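# Move the filter cartridge from the service panel into the tray

## Task

Remove the round filter cartridge from the service panel and set it on the tray's floor, standing or lying. At the moment the gripper finally releases it, the cartridge must be above the tray. The tray must stay level on the table. Each of these conditions is required. The result only counts if it stays in place with the robot no longer supporting it. At the end, open the gripper and pull both arms away.

## Robot and tools

ROBOT AND FRAMES
There are two arms, left_arm and right_arm, each with a parallel two-finger gripper. All reported positions share one world frame, in metres. The origin is on the table top midway between the arm bases. +z points up and +x points out across the table. left_arm sits on the +y side. The names are just labels and do not match the left or right of an image.

Each gripper has its own axes. The fingers extend along +z and close along x. The reported end-effector point lies midway between the finger pads, and the fingertips reach 17.5 mm past it. A flat block projects about 9 cm toward the gripper's -y side and turns with the gripper, so leave room for it.

execute_actions
The argument is actions: a list of actions. Each action is a table of up to 15 rows, and each row is one control step of 1/30 s. If a table has fewer than 15 rows, its last row is held until 15 steps have passed, so one action lasts 0.5 s.

Every row holds 18 numbers in [-1, 1], covering both arms even when only one moves:
- left_arm dx, dy, dz, rx, ry, rz, then left gripper position, force_limit, speed
- the same nine for right_arm

dx to rz are an offset, not a pose. They are measured in that gripper's own axes from where the gripper actually was when the action began. For the first action in a call, this is the last pose a result reported. Each row is measured from that same start point, so rows do not add up. A value of 1.0 means 0.6 m of travel or 180 degrees of turn. rx, ry and rz form a single rotation vector.

At each step the command is clipped to at most 100 mm and 16 degrees from the measured pose. Large offsets therefore take several actions, and the arm stops at its last clipped pose. Motion trails the command by about 0.17 s. If the arm cannot reach both position and orientation, position wins.

GRIPPER NUMBERS
- position: +1 opens fully to 50 mm. The pads meet near -0.65. Send -1 to grasp, and the fingers close until the object stops them.
- force_limit: the per-pad force, about 20 N at -1, 102 N at 0 and 185 N at +1. The final grip can be about 17% higher.
- speed: how fast the opening changes, 20 mm/s at -1, 85 at 0 and 150 at +1.

A new force_limit or speed only takes effect after a different position value, meaning a change of at least 0.01. To keep a gripper unchanged, repeat its previous three numbers, because 0 is itself a command. For an arm that should not move, send the offset back to its wanted pose in the first call, then zeros after that.

move
The argument target is one 18-number row in the same layout. Its offsets are taken from the pose in the latest result and use gripper axes. Each gripper travels a straight line to its target, and both arms finish together, within 0.5 to 10 s. The finger values are applied at the start.
- speed: the top path speed in m/s, from 0.002 to 0.5, default 0.25. Turning is limited to twice that value in rad/s.
- stop_force: one value in N, from 14 to 160, shared by both arms. An arm stops when it senses that much push against its travel direction, then backs up two steps and holds. Use it only with slow, non-rotating moves. Omit it when lifting away from something the gripper presses on.
- blocking: false returns after 0.5 s while the move keeps running. Follow up with wait(0), or call stop. It cannot be combined with stop_force.

The result adds a "move:" line that reports how each arm ended: done, off_target, moving, held, fault, or contact (stopped by stop_force). limits=paced means the command was clipped. limits=held means a clearance check blocked some steps. Paths do not steer around obstacles.

OTHER TOOLS
- wait takes seconds, from 0 to 10, and lets the scene run on the last command.
- stop brakes a running move. The fingers keep moving.
- zoom_image takes camera (cam_head_left, cam_head_right, cam_left_wrist or cam_right_wrist) and region [x0, y0, x1, y1] in image pixels, at most 504 by 504. All images are 896x504.
- show_instructions shows the reference pages.
- finished_scene takes scene, the number of the current scene, and ends it permanently. Make sure the goal is met and stable before calling it.

READING RESULTS
The state line gives each gripper's position in m, its quaternion (wxyz) and its velocities. At long reach the printed position can be somewhat off. "Hand target" shows the pose the controller is currently chasing. "pose unreachable" means a clearance check altered or blocked that arm's command.

object_status has these values:
- 0: fingers moving
- 1: blocked while opening
- 2: blocked while closing, which is a grasp
- 3: reached the requested position or pads met, usually nothing held

Check for 2 after closing. position_measured is in counts, and the opening in mm is about (250 - counts) x 0.202.

Wrist force and torque are given in the end-effector axes. They carry an offset of up to about 10 N and noise of about 3.7 N, and saturate near 200 N. A force pointing back into the arm means the arm is pressing on something.

WHAT TO AVOID
A contact torque at a joint's limit, or an outside force of 150 N, stops that arm for 10 s. The wrist joint limits are 97.3 N m, and held weight counts toward them. The arms are stiff, so commanding even slightly past a firm surface can trigger such a stop. Approach slowly, or use stop_force. Do not let the arms collide or press on each other. Do not drop, slam or fling the cartridge. Do not tip the tray, and do not knock anything off the table. Loose objects may occasionally be nudged by outside pushes. Holding loads heats the motors: a MOTOR HOT line appears at 70 °C, and at 85 °C the arm brakes until it cools. Smooth, efficient motion is preferred.

Each tool is called after ">>>" as name(argument=value, ...) on one line, values as JSON.

Reference images:

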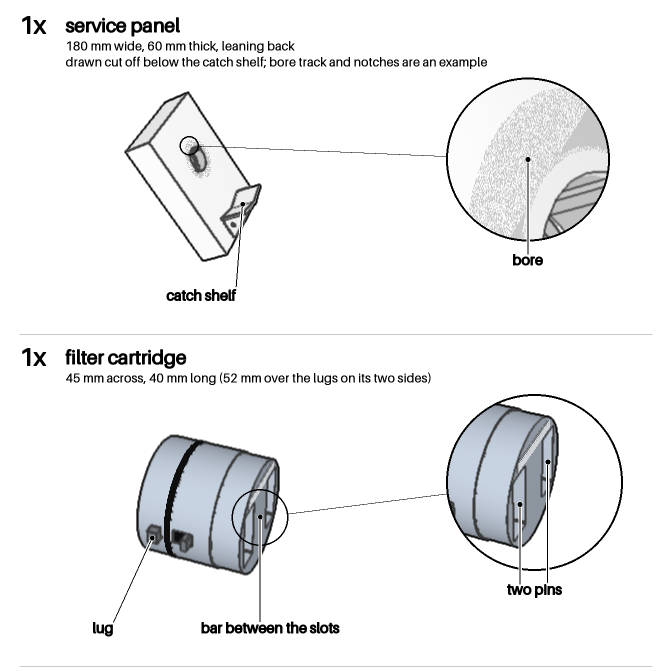

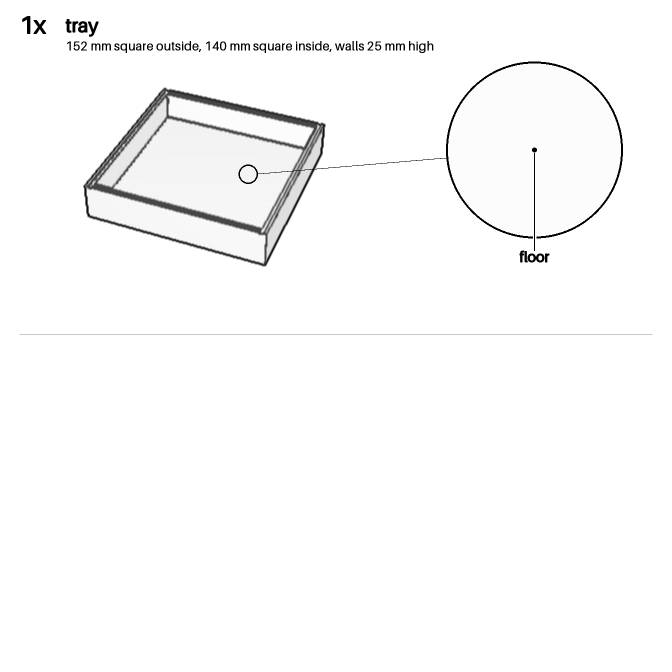

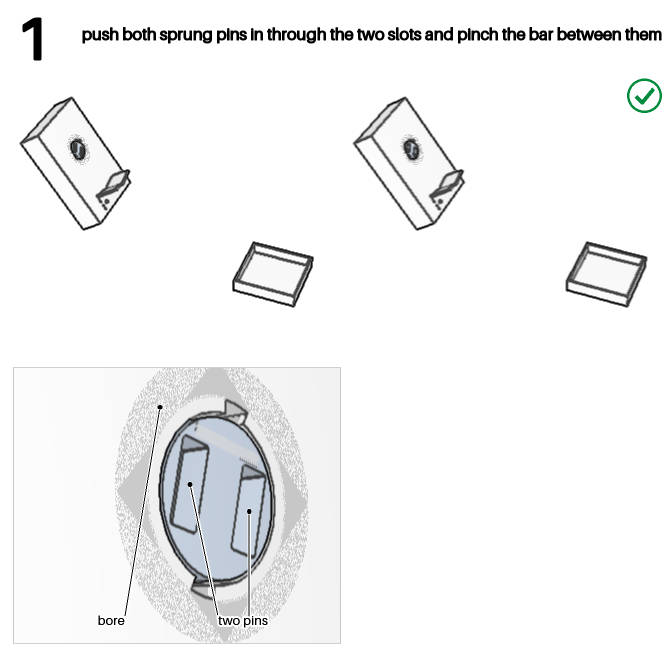

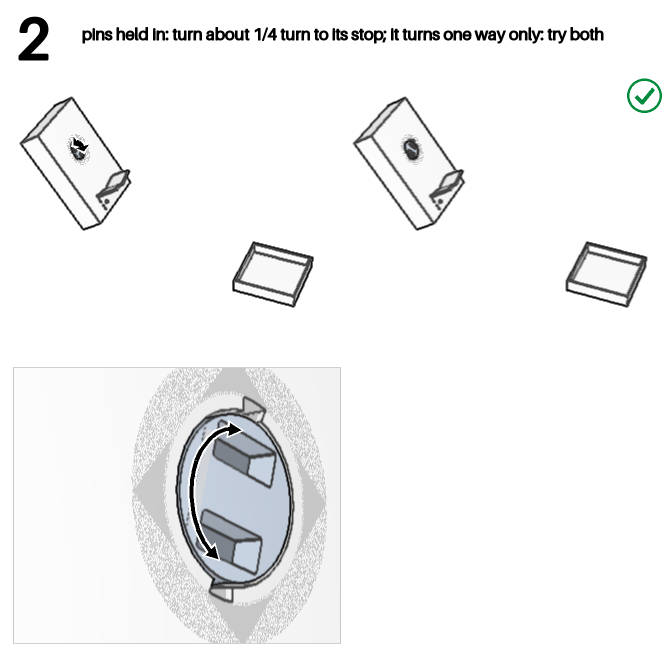

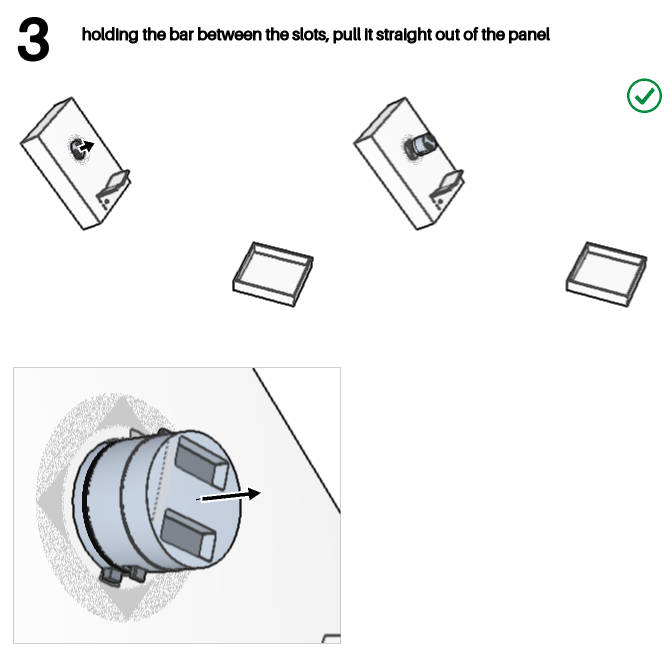

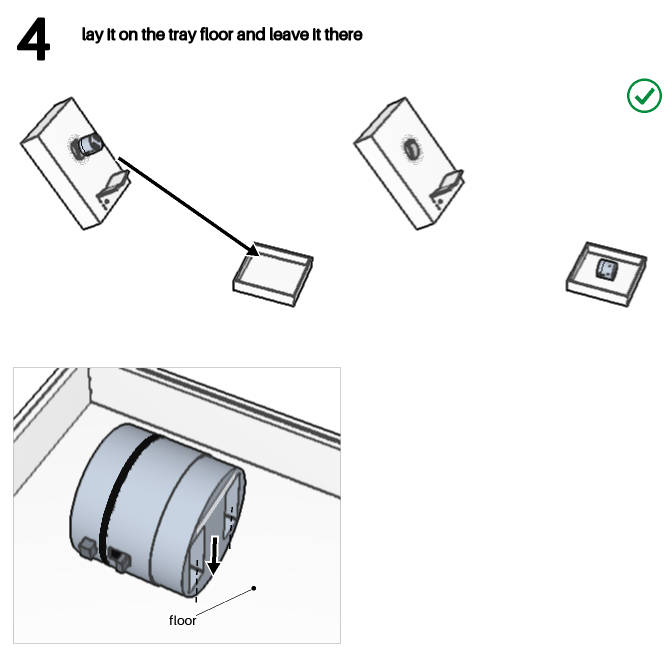

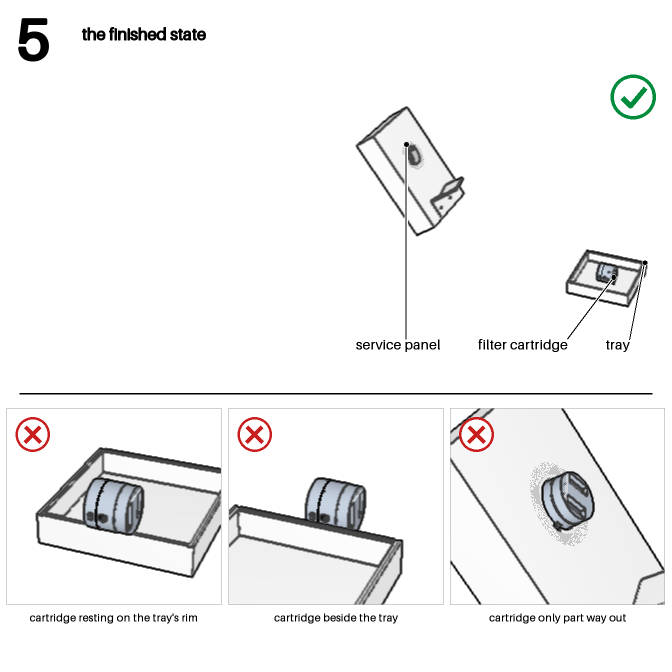

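## Session

>>> execute_actions(actions=[])

Scene clock: 0.00 s.
left_arm: end_effector_position=(+0.2931, +0.0921, +0.3461) position_measured=3 object_status=3 end_effector_quat_wxyz=(+0.335, +0.222, +0.827, -0.393) end_effector_velocity=(-0.000, +0.000, +0.000) end_effector_angular_velocity=(+0.000, -0.000, -0.000) | right_arm: end_effector_position=(+0.8659, -0.8794, +0.1620) position_measured=3 object_status=3 end_effector_quat_wxyz=(+0.000, +0.706, +0.708, -0.001) end_effector_velocity=(-0.001, +0.000, +0.000) end_effector_angular_velocity=(+0.000, +0.000, +0.000)
Joint positions: left_arm=[-1.675 -1.408  2.845 -4.001 -1.022 -2.502] | right_arm=[ 3.381 -1.805 -2.214 -0.694  1.57   0.238]
Joint velocities: left_arm=[-0. -0.  0.  0.  0.  0.] | right_arm=[ 0.     0.    -0.001 -0.     0.    -0.   ]
Motor temperatures (°C, as the motors report them): left_arm=[23 24 24 31 29 30] | right_arm=[25 25 26 28 27 30]
Wrist force (N, on the end effector, along its own x y z axes, offset not removed): no reading
Wrist torque (N m, same axes, about the end effector's origin, offset not removed): no reading
Hand target (left_arm): +0.293, +0.092, +0.346; +0.335, +0.222, +0.827, -0.393
Hand target (right_arm): +0.866, -0.879, +0.162; +0.000, +0.706, +0.708, -0.001

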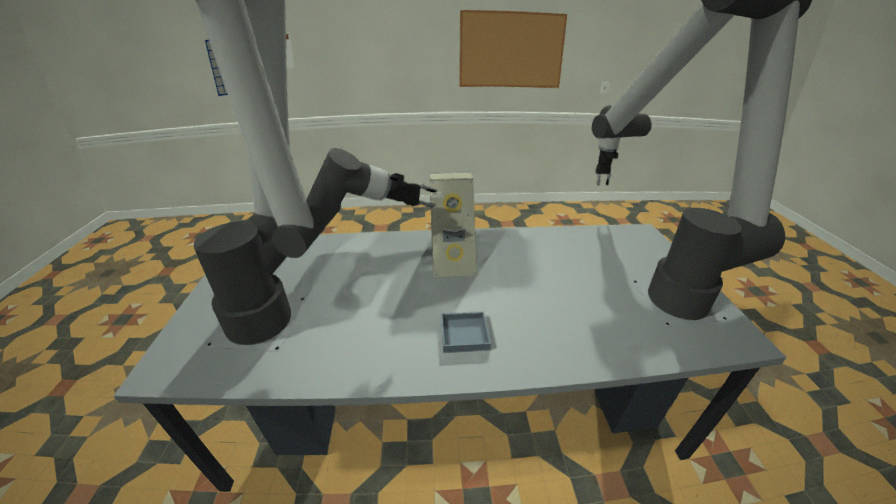

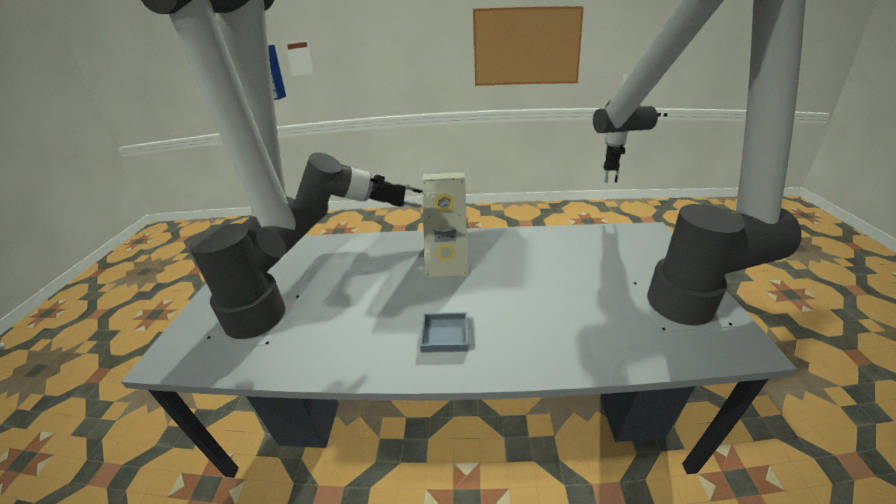

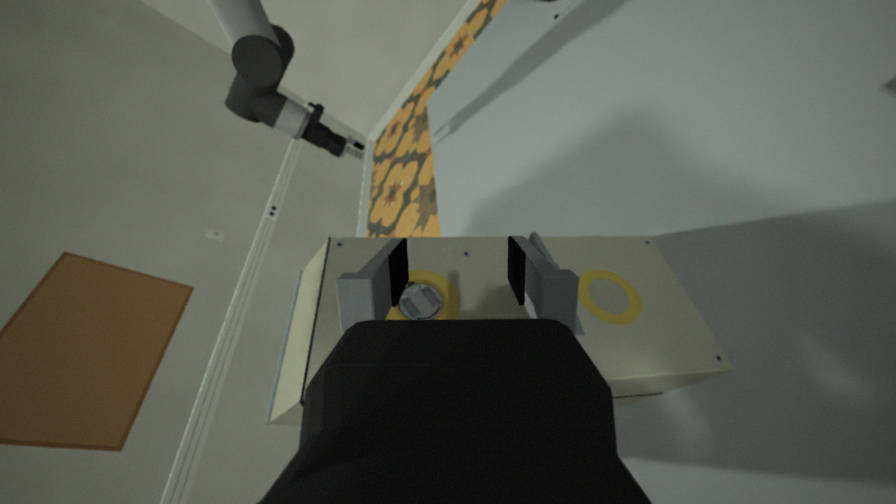

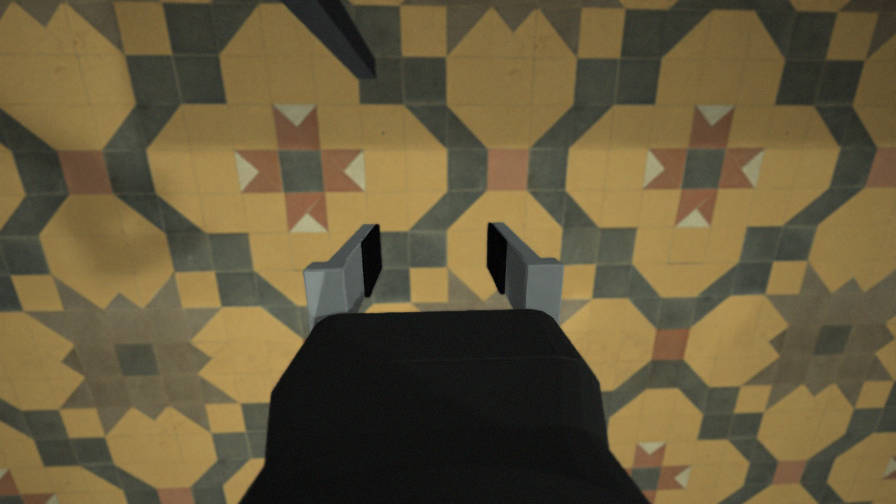

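>>> zoom_image(camera="cam_left_wrist", region=[260, 200, 760, 440])

>>> zoom_image(camera="cam_head_left", region=[390, 160, 520, 290])

>>> zoom_image(camera="cam_head_right", region=[380, 160, 510, 290])

Region (260, 200, 760, 440) of cam_left_wrist's 896x504 image, scaled by 1.008, with more detail than that image has; it fills the top 242 rows of this view, and the rest is white.

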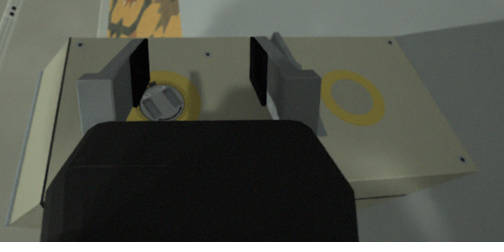

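Region (390, 160, 520, 290) of cam_head_left's 896x504 image, scaled by 3.877, with more detail than that image has.

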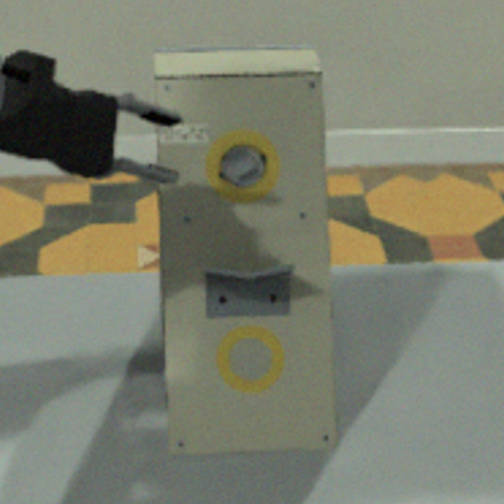

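Region (380, 160, 510, 290) of cam_head_right's 896x504 image, scaled by 3.877, with more detail than that image has.

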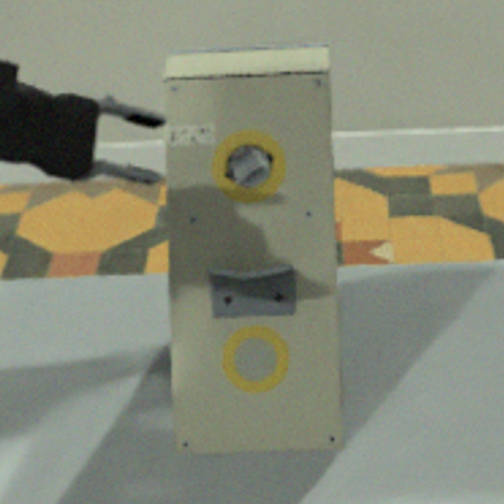

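>>> move(target=[-0.053,-0.018,0.203,-0.298,-0.051,-0.013,1,0,0,0,0,0,0,0,0,1,0,0])

Scene clock: 4.10 s.
left_arm: end_effector_position=(+0.3545, -0.0147, +0.3171) position_measured=3 object_status=3 end_effector_quat_wxyz=(+0.454, -0.001, +0.891, -0.000) end_effector_velocity=(+0.001, -0.000, -0.000) end_effector_angular_velocity=(+0.005, -0.001, +0.007) | right_arm: end_effector_position=(+0.8659, -0.8794, +0.1620) position_measured=3 object_status=3 end_effector_quat_wxyz=(+0.000, +0.706, +0.708, -0.001) end_effector_velocity=(-0.001, -0.000, +0.000) end_effector_angular_velocity=(-0.001, -0.000, +0.001)
Joint positions: left_arm=[-1.722 -1.515  2.318 -2.064 -0.666 -3.529] | right_arm=[ 3.381 -1.805 -2.214 -0.694  1.57   0.238]
Joint velocities: left_arm=[ 0.001  0.003 -0.006  0.014 -0.002 -0.009] | right_arm=[ 0.     0.001 -0.001 -0.    -0.001 -0.001]
Motor temperatures (°C, as the motors report them): left_arm=[23 24 24 31 29 30] | right_arm=[25 25 26 28 27 30]
Wrist force (N, on the end effector, along its own x y z axes, offset not removed): left_arm=[1.7 2.5 -4.5] | right_arm=[-7.0 -1.2 2.7]
Wrist torque (N m, same axes, about the end effector's origin, offset not removed): left_arm=[0.00 -0.55 0.48] | right_arm=[0.17 1.60 0.12]
Hand target (left_arm): +0.354, -0.015, +0.317; +0.454, -0.001, +0.891, +0.000
Hand target (right_arm): +0.866, -0.879, +0.162; +0.000, +0.706, +0.708, -0.001
Off the commanded pose (left_arm): 0.001 m, 0 deg.
Off the commanded pose (right_arm): 0.000 m, 0 deg.
move: done
camera_calibration (this result's frames):
cam_left_wrist: T_world_to_cam=[[-0.552946, 0.0165182, -0.833053, 0.467209], [-0.169931, 0.976554, 0.132157, 0.0409723], [0.815704, 0.214638, -0.537175, 0.0377016], [0, 0, 0, 1]] pos_world=[0.234551, -0.0558213, 0.404048]
cam_right_wrist: T_world_to_cam=[[0.0255399, 0.998573, 0.046899, 0.841539], [0.960501, -0.0375163, 0.275735, -0.9055], [0.277101, 0.0380043, -0.960089, 0.0960849], [0, 0, 0, 1]] pos_world=[0.821616, -0.87796, 0.302461]

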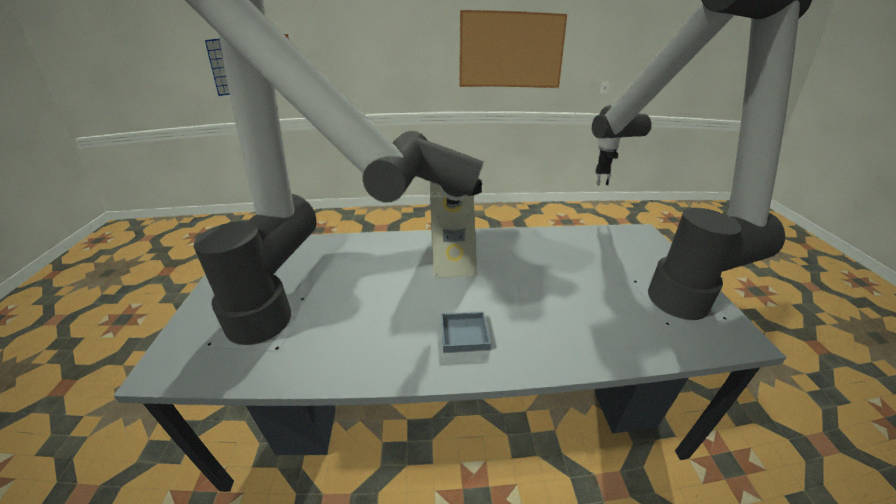

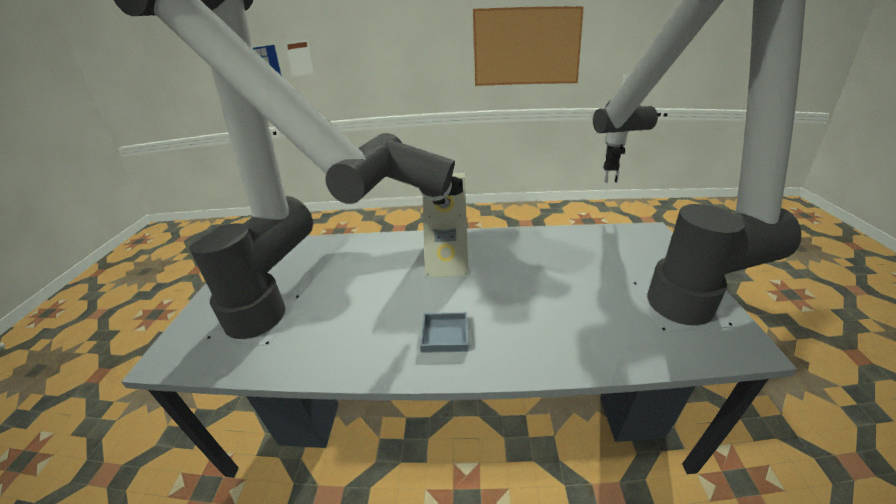

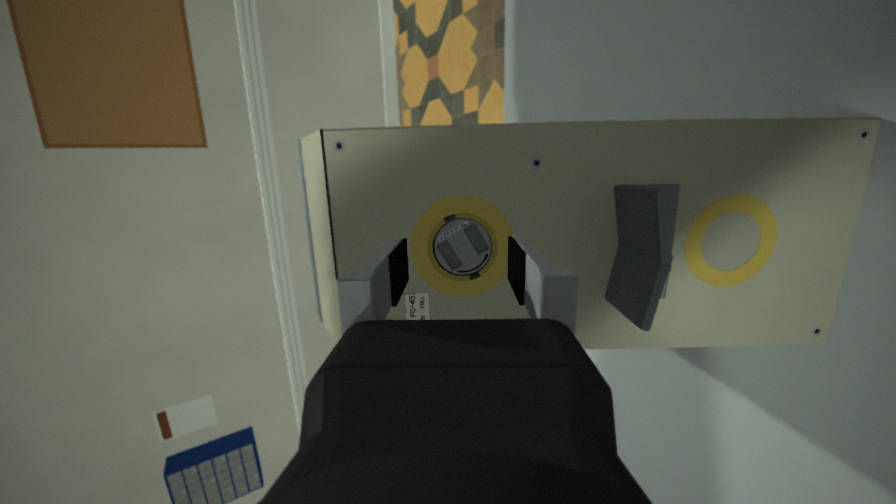

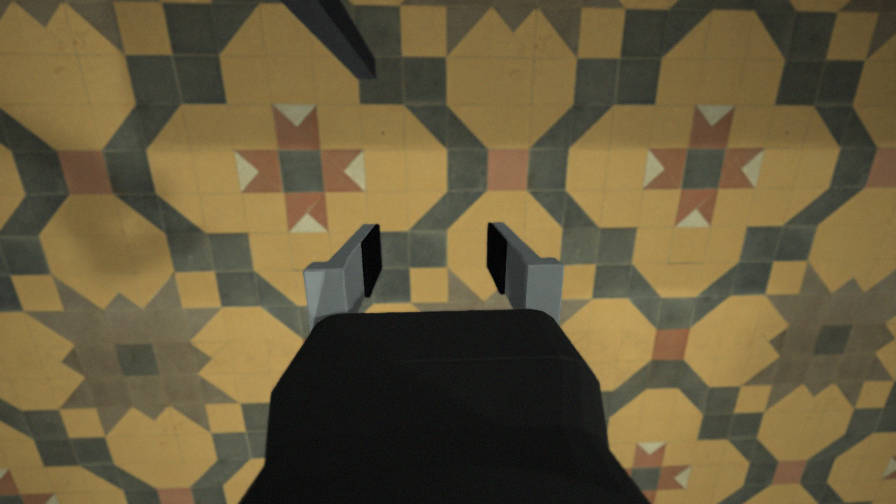

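>>> zoom_image(camera="cam_left_wrist", region=[380, 180, 540, 330])

>>> zoom_image(camera="cam_left_wrist", region=[280, 100, 480, 350])

>>> zoom_image(camera="cam_left_wrist", region=[640, 100, 896, 360])

Region (380, 180, 540, 330) of cam_left_wrist's 896x504 image, scaled by 3.150, with more detail than that image has; it fills the top 472 rows of this view, and the rest is white.

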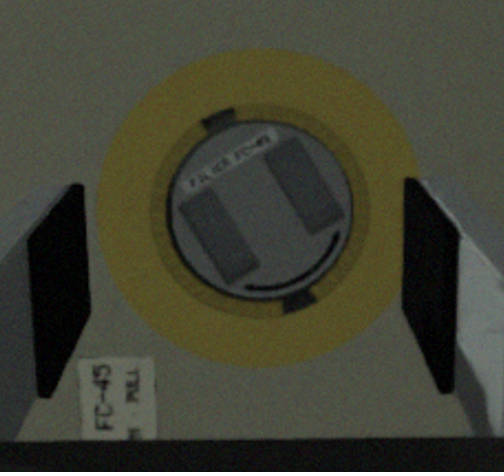

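Region (280, 100, 480, 350) of cam_left_wrist's 896x504 image, scaled by 2.016, with more detail than that image has; it fills the left 403 columns of this view, and the rest is white.

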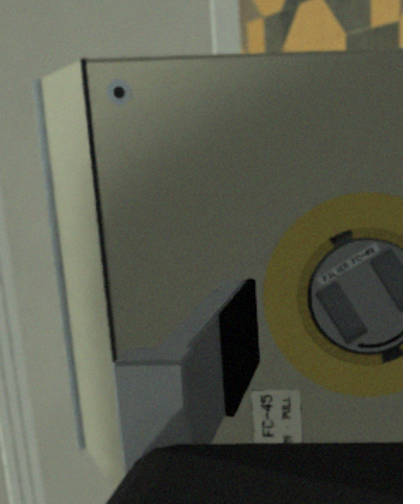

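Region (640, 100, 896, 360) of cam_left_wrist's 896x504 image, scaled by 1.938, with more detail than that image has; it fills the left 496 columns of this view, and the rest is white.

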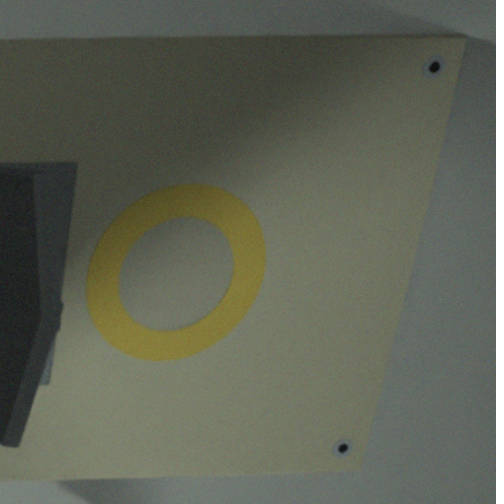

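>>> move(target=[0.004,0.016,0.099,-0.002,-0.008,-0.167,-0.09,0,0,0,0,0,0,0,0,1,0,0])

>>> zoom_image(camera="cam_left_wrist", region=[380, 170, 540, 330])

Scene clock: 7.17 s.
left_arm: end_effector_position=(+0.4012, -0.0050, +0.2804) position_measured=166 object_status=3 end_effector_quat_wxyz=(+0.449, -0.233, +0.855, -0.115) end_effector_velocity=(+0.000, -0.000, -0.000) end_effector_angular_velocity=(-0.007, -0.002, +0.004) | right_arm: end_effector_position=(+0.8659, -0.8794, +0.1620) position_measured=3 object_status=3 end_effector_quat_wxyz=(+0.000, +0.706, +0.708, -0.001) end_effector_velocity=(-0.000, -0.000, +0.000) end_effector_angular_velocity=(-0.000, -0.000, +0.000)
Joint positions: left_arm=[-1.674 -1.446  2.358 -2.202 -0.635 -4.003] | right_arm=[ 3.381 -1.805 -2.214 -0.694  1.57   0.238]
Joint velocities: left_arm=[-0.     0.001 -0.    -0.     0.002 -0.009] | right_arm=[ 0.  0. -0.  0. -0. -0.]
Motor temperatures (°C, as the motors report them): left_arm=[23 24 24 31 29 30] | right_arm=[25 25 26 28 27 30]
Wrist force (N, on the end effector, along its own x y z axes, offset not removed): left_arm=[1.8 -0.6 -3.3] | right_arm=[-5.5 -2.9 3.1]
Wrist torque (N m, same axes, about the end effector's origin, offset not removed): left_arm=[-0.61 -0.73 0.52] | right_arm=[-0.16 1.23 0.02]
Hand target (left_arm): +0.401, -0.005, +0.280; +0.449, -0.234, +0.855, -0.115
Hand target (right_arm): +0.866, -0.879, +0.162; +0.000, +0.706, +0.708, -0.001
Off the commanded pose (left_arm): 0.000 m, 0 deg.
Off the commanded pose (right_arm): 0.000 m, 0 deg.
move: done
camera_calibration (this result's frames):
cam_left_wrist: T_world_to_cam=[[-0.457285, -0.484866, -0.745517, 0.396841], [-0.460384, 0.846293, -0.268018, 0.272357], [0.760879, 0.220664, -0.610222, 0.0203517], [0, 0, 0, 1]] pos_world=[0.291373, -0.0425702, 0.381268]
cam_right_wrist: T_world_to_cam=[[0.0255399, 0.998573, 0.046899, 0.841539], [0.960501, -0.0375164, 0.275735, -0.9055], [0.277101, 0.0380043, -0.960089, 0.0960847], [0, 0, 0, 1]] pos_world=[0.821616, -0.877961, 0.302461]

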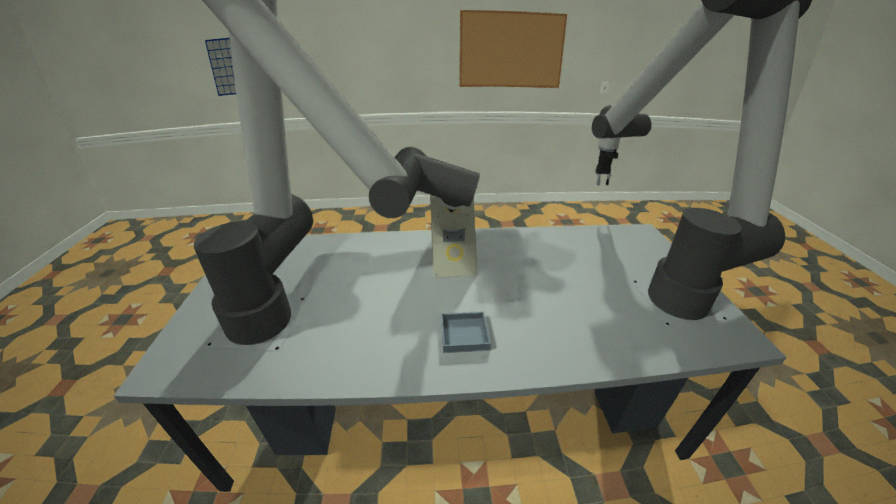

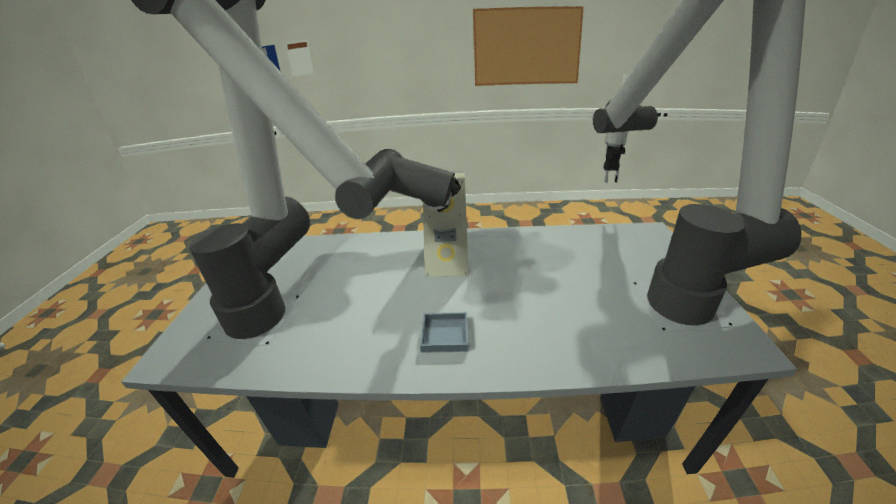

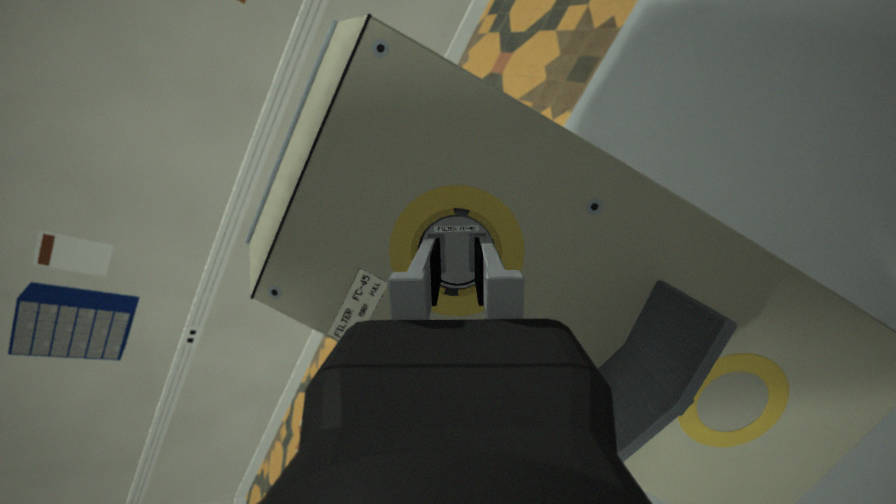

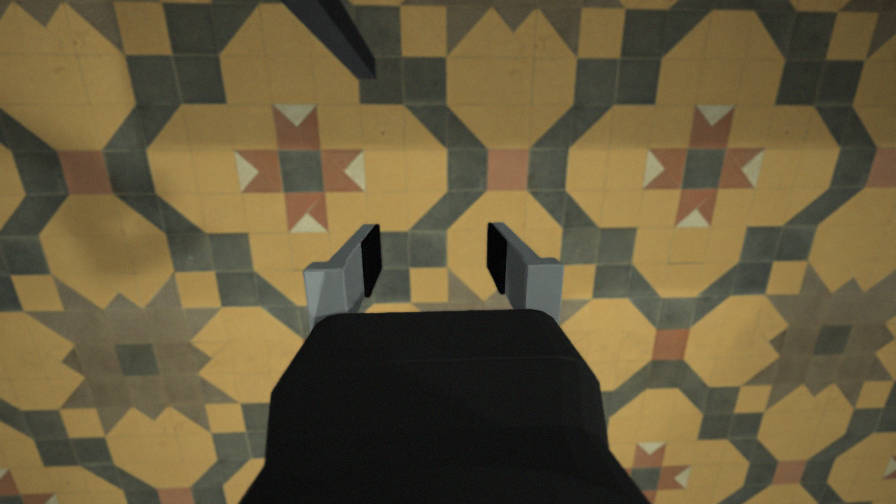

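Region (380, 170, 540, 330) of cam_left_wrist's 896x504 image, scaled by 3.150, with more detail than that image has.

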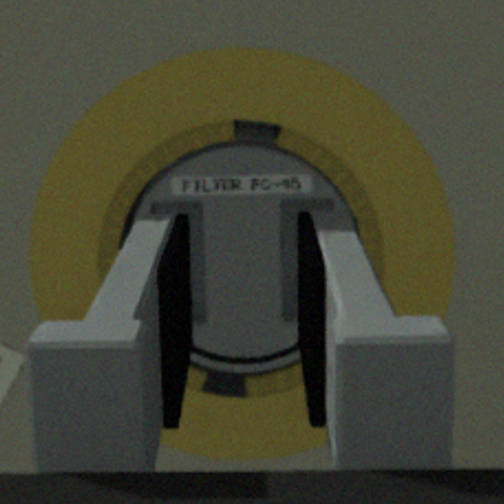

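>>> move(target=[-0.0005,0.004,0.036,0,0,0,-0.09,0,0,0,0,0,0,0,0,1,0,0], speed=0.04)

>>> zoom_image(camera="cam_left_wrist", region=[400, 200, 520, 320])

Scene clock: 9.10 s.
left_arm: end_effector_position=(+0.4183, -0.0025, +0.2674) position_measured=166 object_status=3 end_effector_quat_wxyz=(+0.449, -0.233, +0.855, -0.115) end_effector_velocity=(+0.001, -0.000, -0.001) end_effector_angular_velocity=(-0.001, +0.000, -0.001) | right_arm: end_effector_position=(+0.8659, -0.8794, +0.1620) position_measured=3 object_status=3 end_effector_quat_wxyz=(+0.000, +0.706, +0.708, -0.001) end_effector_velocity=(+0.000, +0.000, -0.000) end_effector_angular_velocity=(-0.000, +0.001, -0.000)
Joint positions: left_arm=[-1.651 -1.424  2.371 -2.267 -0.629 -3.965] | right_arm=[ 3.381 -1.805 -2.214 -0.694  1.57   0.238]
Joint velocities: left_arm=[ 0.001  0.001  0.001 -0.006  0.     0.003] | right_arm=[ 0.    -0.001  0.    -0.    -0.     0.   ]
Motor temperatures (°C, as the motors report them): left_arm=[23 24 24 31 29 30] | right_arm=[25 25 26 28 27 30]
Wrist force (N, on the end effector, along its own x y z axes, offset not removed): left_arm=[1.8 0.0 -3.3] | right_arm=[-5.3 1.6 2.3]
Wrist torque (N m, same axes, about the end effector's origin, offset not removed): left_arm=[-0.56 -0.53 0.48] | right_arm=[0.76 1.33 0.12]
Hand target (left_arm): +0.418, -0.002, +0.267; +0.449, -0.233, +0.855, -0.115
Hand target (right_arm): +0.866, -0.879, +0.162; +0.000, +0.706, +0.708, -0.001
Off the commanded pose (left_arm): 0.000 m, 0 deg.
Off the commanded pose (right_arm): 0.000 m, 0 deg.
move: done
camera_calibration (this result's frames):
cam_left_wrist: T_world_to_cam=[[-0.45725, -0.484899, -0.745517, 0.396219], [-0.460376, 0.84628, -0.268074, 0.274671], [0.760905, 0.220641, -0.610198, -0.00112486], [0, 0, 0, 1]] pos_world=[0.308479, -0.0400739, 0.368333]
cam_right_wrist: T_world_to_cam=[[0.0255397, 0.998573, 0.046899, 0.841539], [0.960501, -0.0375162, 0.275735, -0.9055], [0.277101, 0.0380043, -0.960089, 0.0960847], [0, 0, 0, 1]] pos_world=[0.821616, -0.87796, 0.302461]

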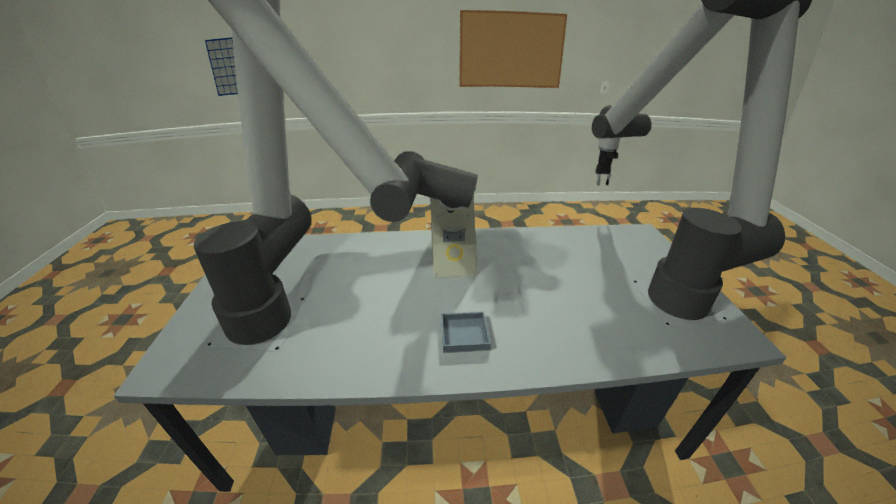

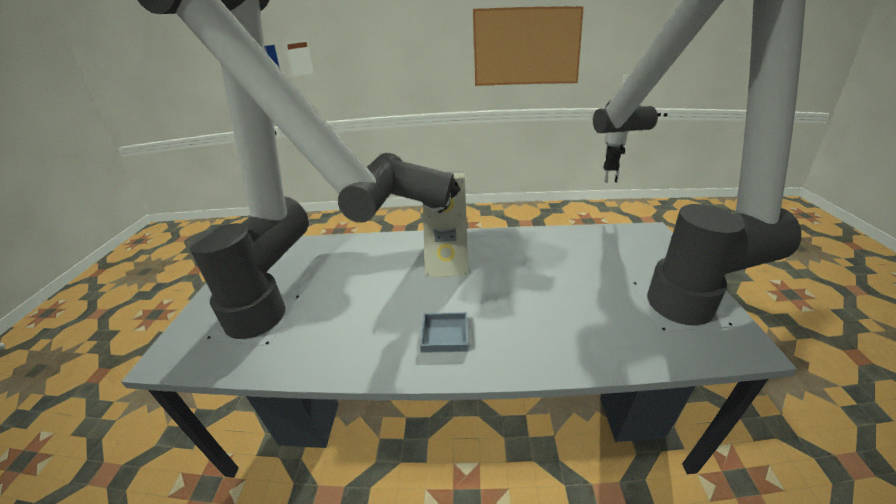

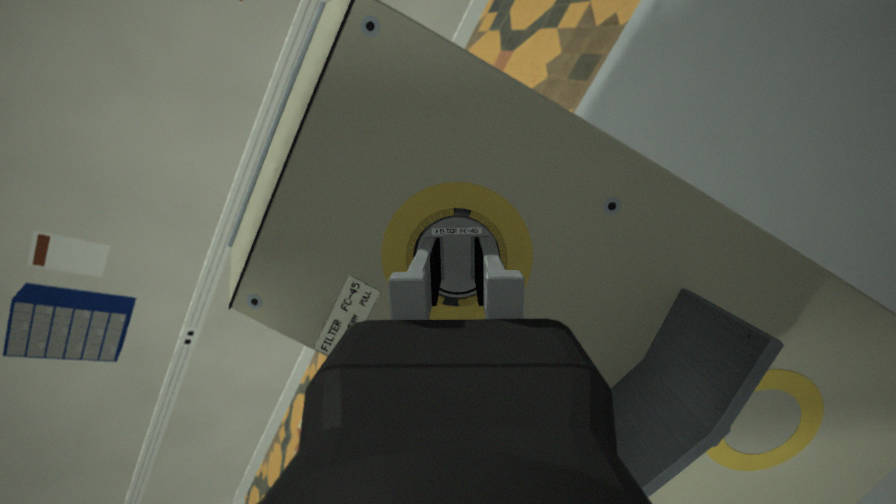

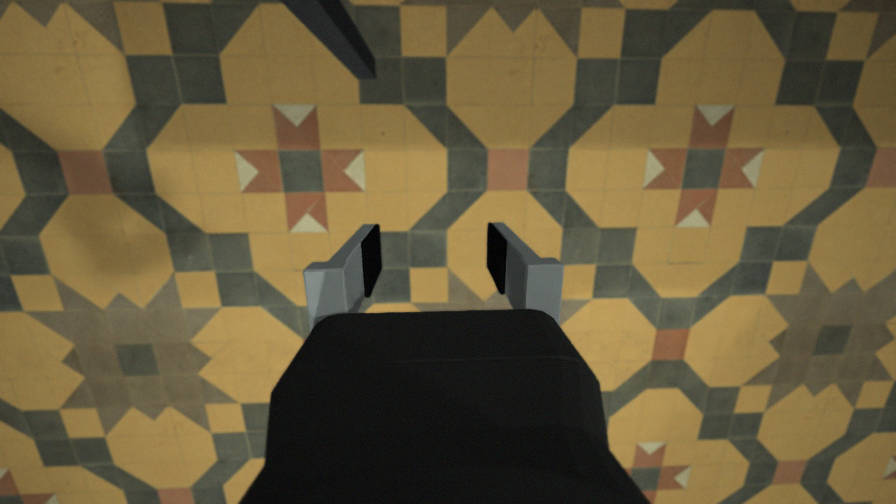

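Region (400, 200, 520, 320) of cam_left_wrist's 896x504 image, scaled by 4.200, with more detail than that image has.

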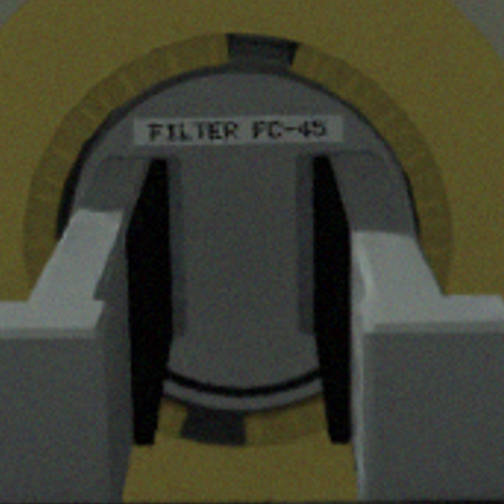

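>>> move(target=[-0.0003,0.005,0.015,0,0,0,-0.11,0,0,0,0,0,0,0,0,1,0,0], speed=0.01, stop_force=20)

>>> zoom_image(camera="cam_left_wrist", region=[400, 200, 520, 320])

Scene clock: 10.57 s.
left_arm: end_effector_position=(+0.4248, +0.0003, +0.2613) position_measured=169 object_status=3 end_effector_quat_wxyz=(+0.449, -0.233, +0.855, -0.115) end_effector_velocity=(+0.000, -0.000, -0.000) end_effector_angular_velocity=(-0.000, -0.001, -0.002) | right_arm: end_effector_position=(+0.8659, -0.8794, +0.1620) position_measured=3 object_status=3 end_effector_quat_wxyz=(+0.000, +0.706, +0.708, -0.001) end_effector_velocity=(-0.000, +0.000, +0.000) end_effector_angular_velocity=(+0.000, -0.000, -0.002)
Joint positions: left_arm=[-1.643 -1.416  2.379 -2.295 -0.627 -3.951] | right_arm=[ 3.381 -1.805 -2.214 -0.694  1.57   0.238]
Joint velocities: left_arm=[ 0.     0.001  0.001 -0.004  0.002  0.002] | right_arm=[-0.     0.    -0.     0.     0.     0.002]
Motor temperatures (°C, as the motors report them): left_arm=[23 24 24 31 29 30] | right_arm=[25 25 26 28 27 30]
Wrist force (N, on the end effector, along its own x y z axes, offset not removed): left_arm=[3.5 -1.2 -3.3] | right_arm=[-4.4 -3.3 4.7]
Wrist torque (N m, same axes, about the end effector's origin, offset not removed): left_arm=[-0.69 -0.93 0.47] | right_arm=[-0.13 1.21 0.09]
Hand target (left_arm): +0.425, +0.000, +0.261; +0.449, -0.233, +0.855, -0.115
Hand target (right_arm): +0.866, -0.879, +0.162; +0.000, +0.706, +0.708, -0.001
Off the commanded pose (left_arm): 0.000 m, 0 deg.
Off the commanded pose (right_arm): 0.000 m, 0 deg.
move: done
camera_calibration (this result's frames):
cam_left_wrist: T_world_to_cam=[[-0.457237, -0.484906, -0.74552, 0.395981], [-0.460373, 0.846277, -0.268089, 0.273692], [0.760915, 0.220637, -0.610187, -0.0104513], [0, 0, 0, 1]] pos_world=[0.31501, -0.0372996, 0.362208]
cam_right_wrist: T_world_to_cam=[[0.0255398, 0.998573, 0.046899, 0.841539], [0.960501, -0.0375162, 0.275735, -0.9055], [0.277101, 0.0380043, -0.960089, 0.0960847], [0, 0, 0, 1]] pos_world=[0.821616, -0.87796, 0.302461]

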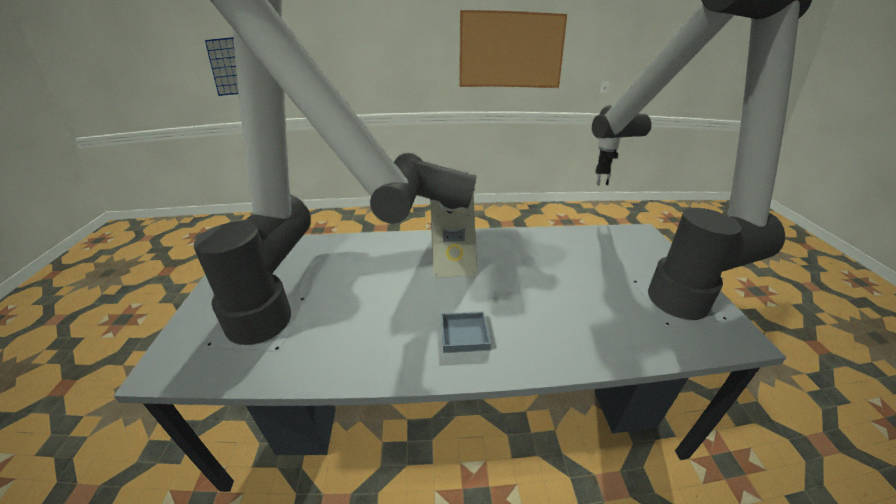

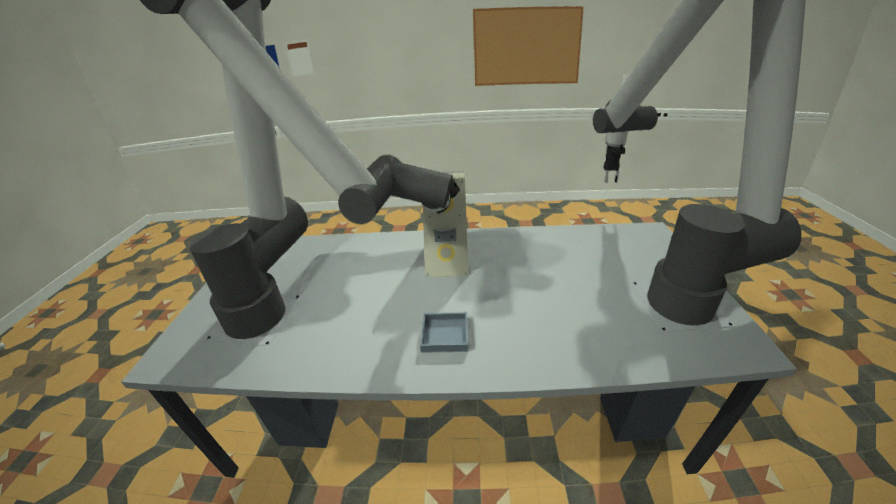

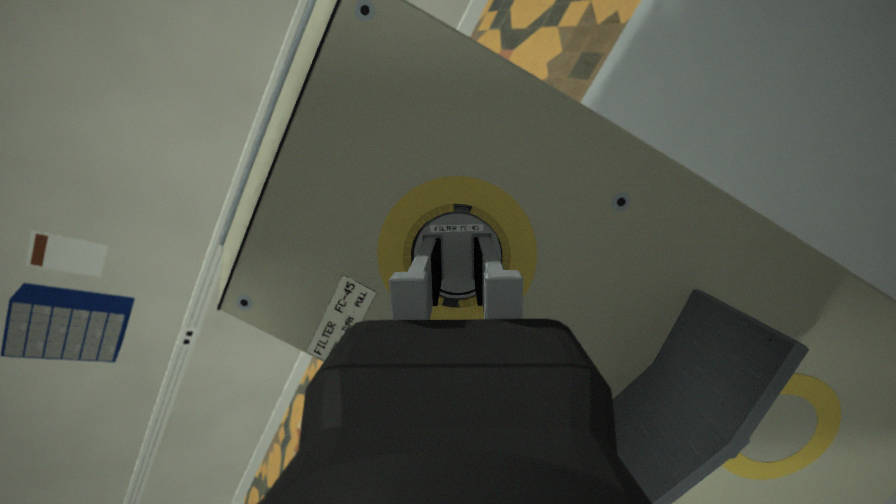

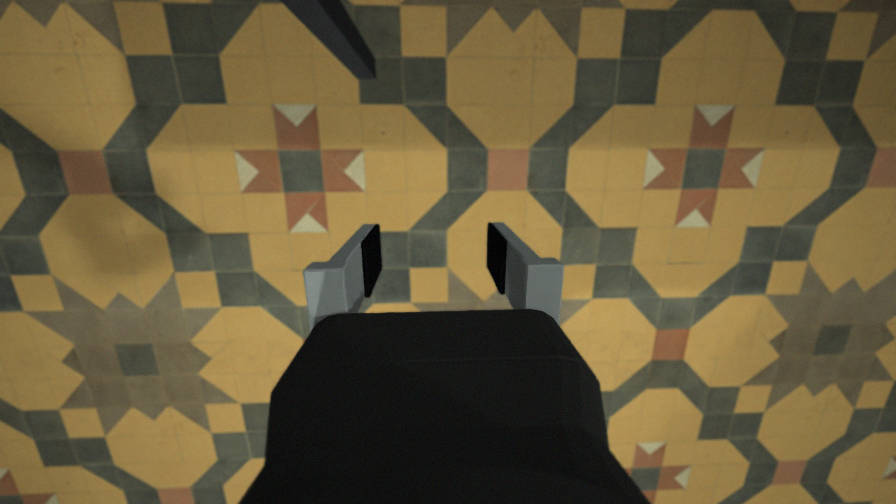

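Region (400, 200, 520, 320) of cam_left_wrist's 896x504 image, scaled by 4.200, with more detail than that image has.

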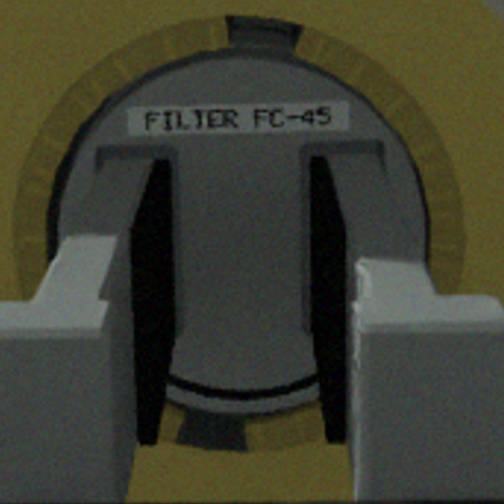

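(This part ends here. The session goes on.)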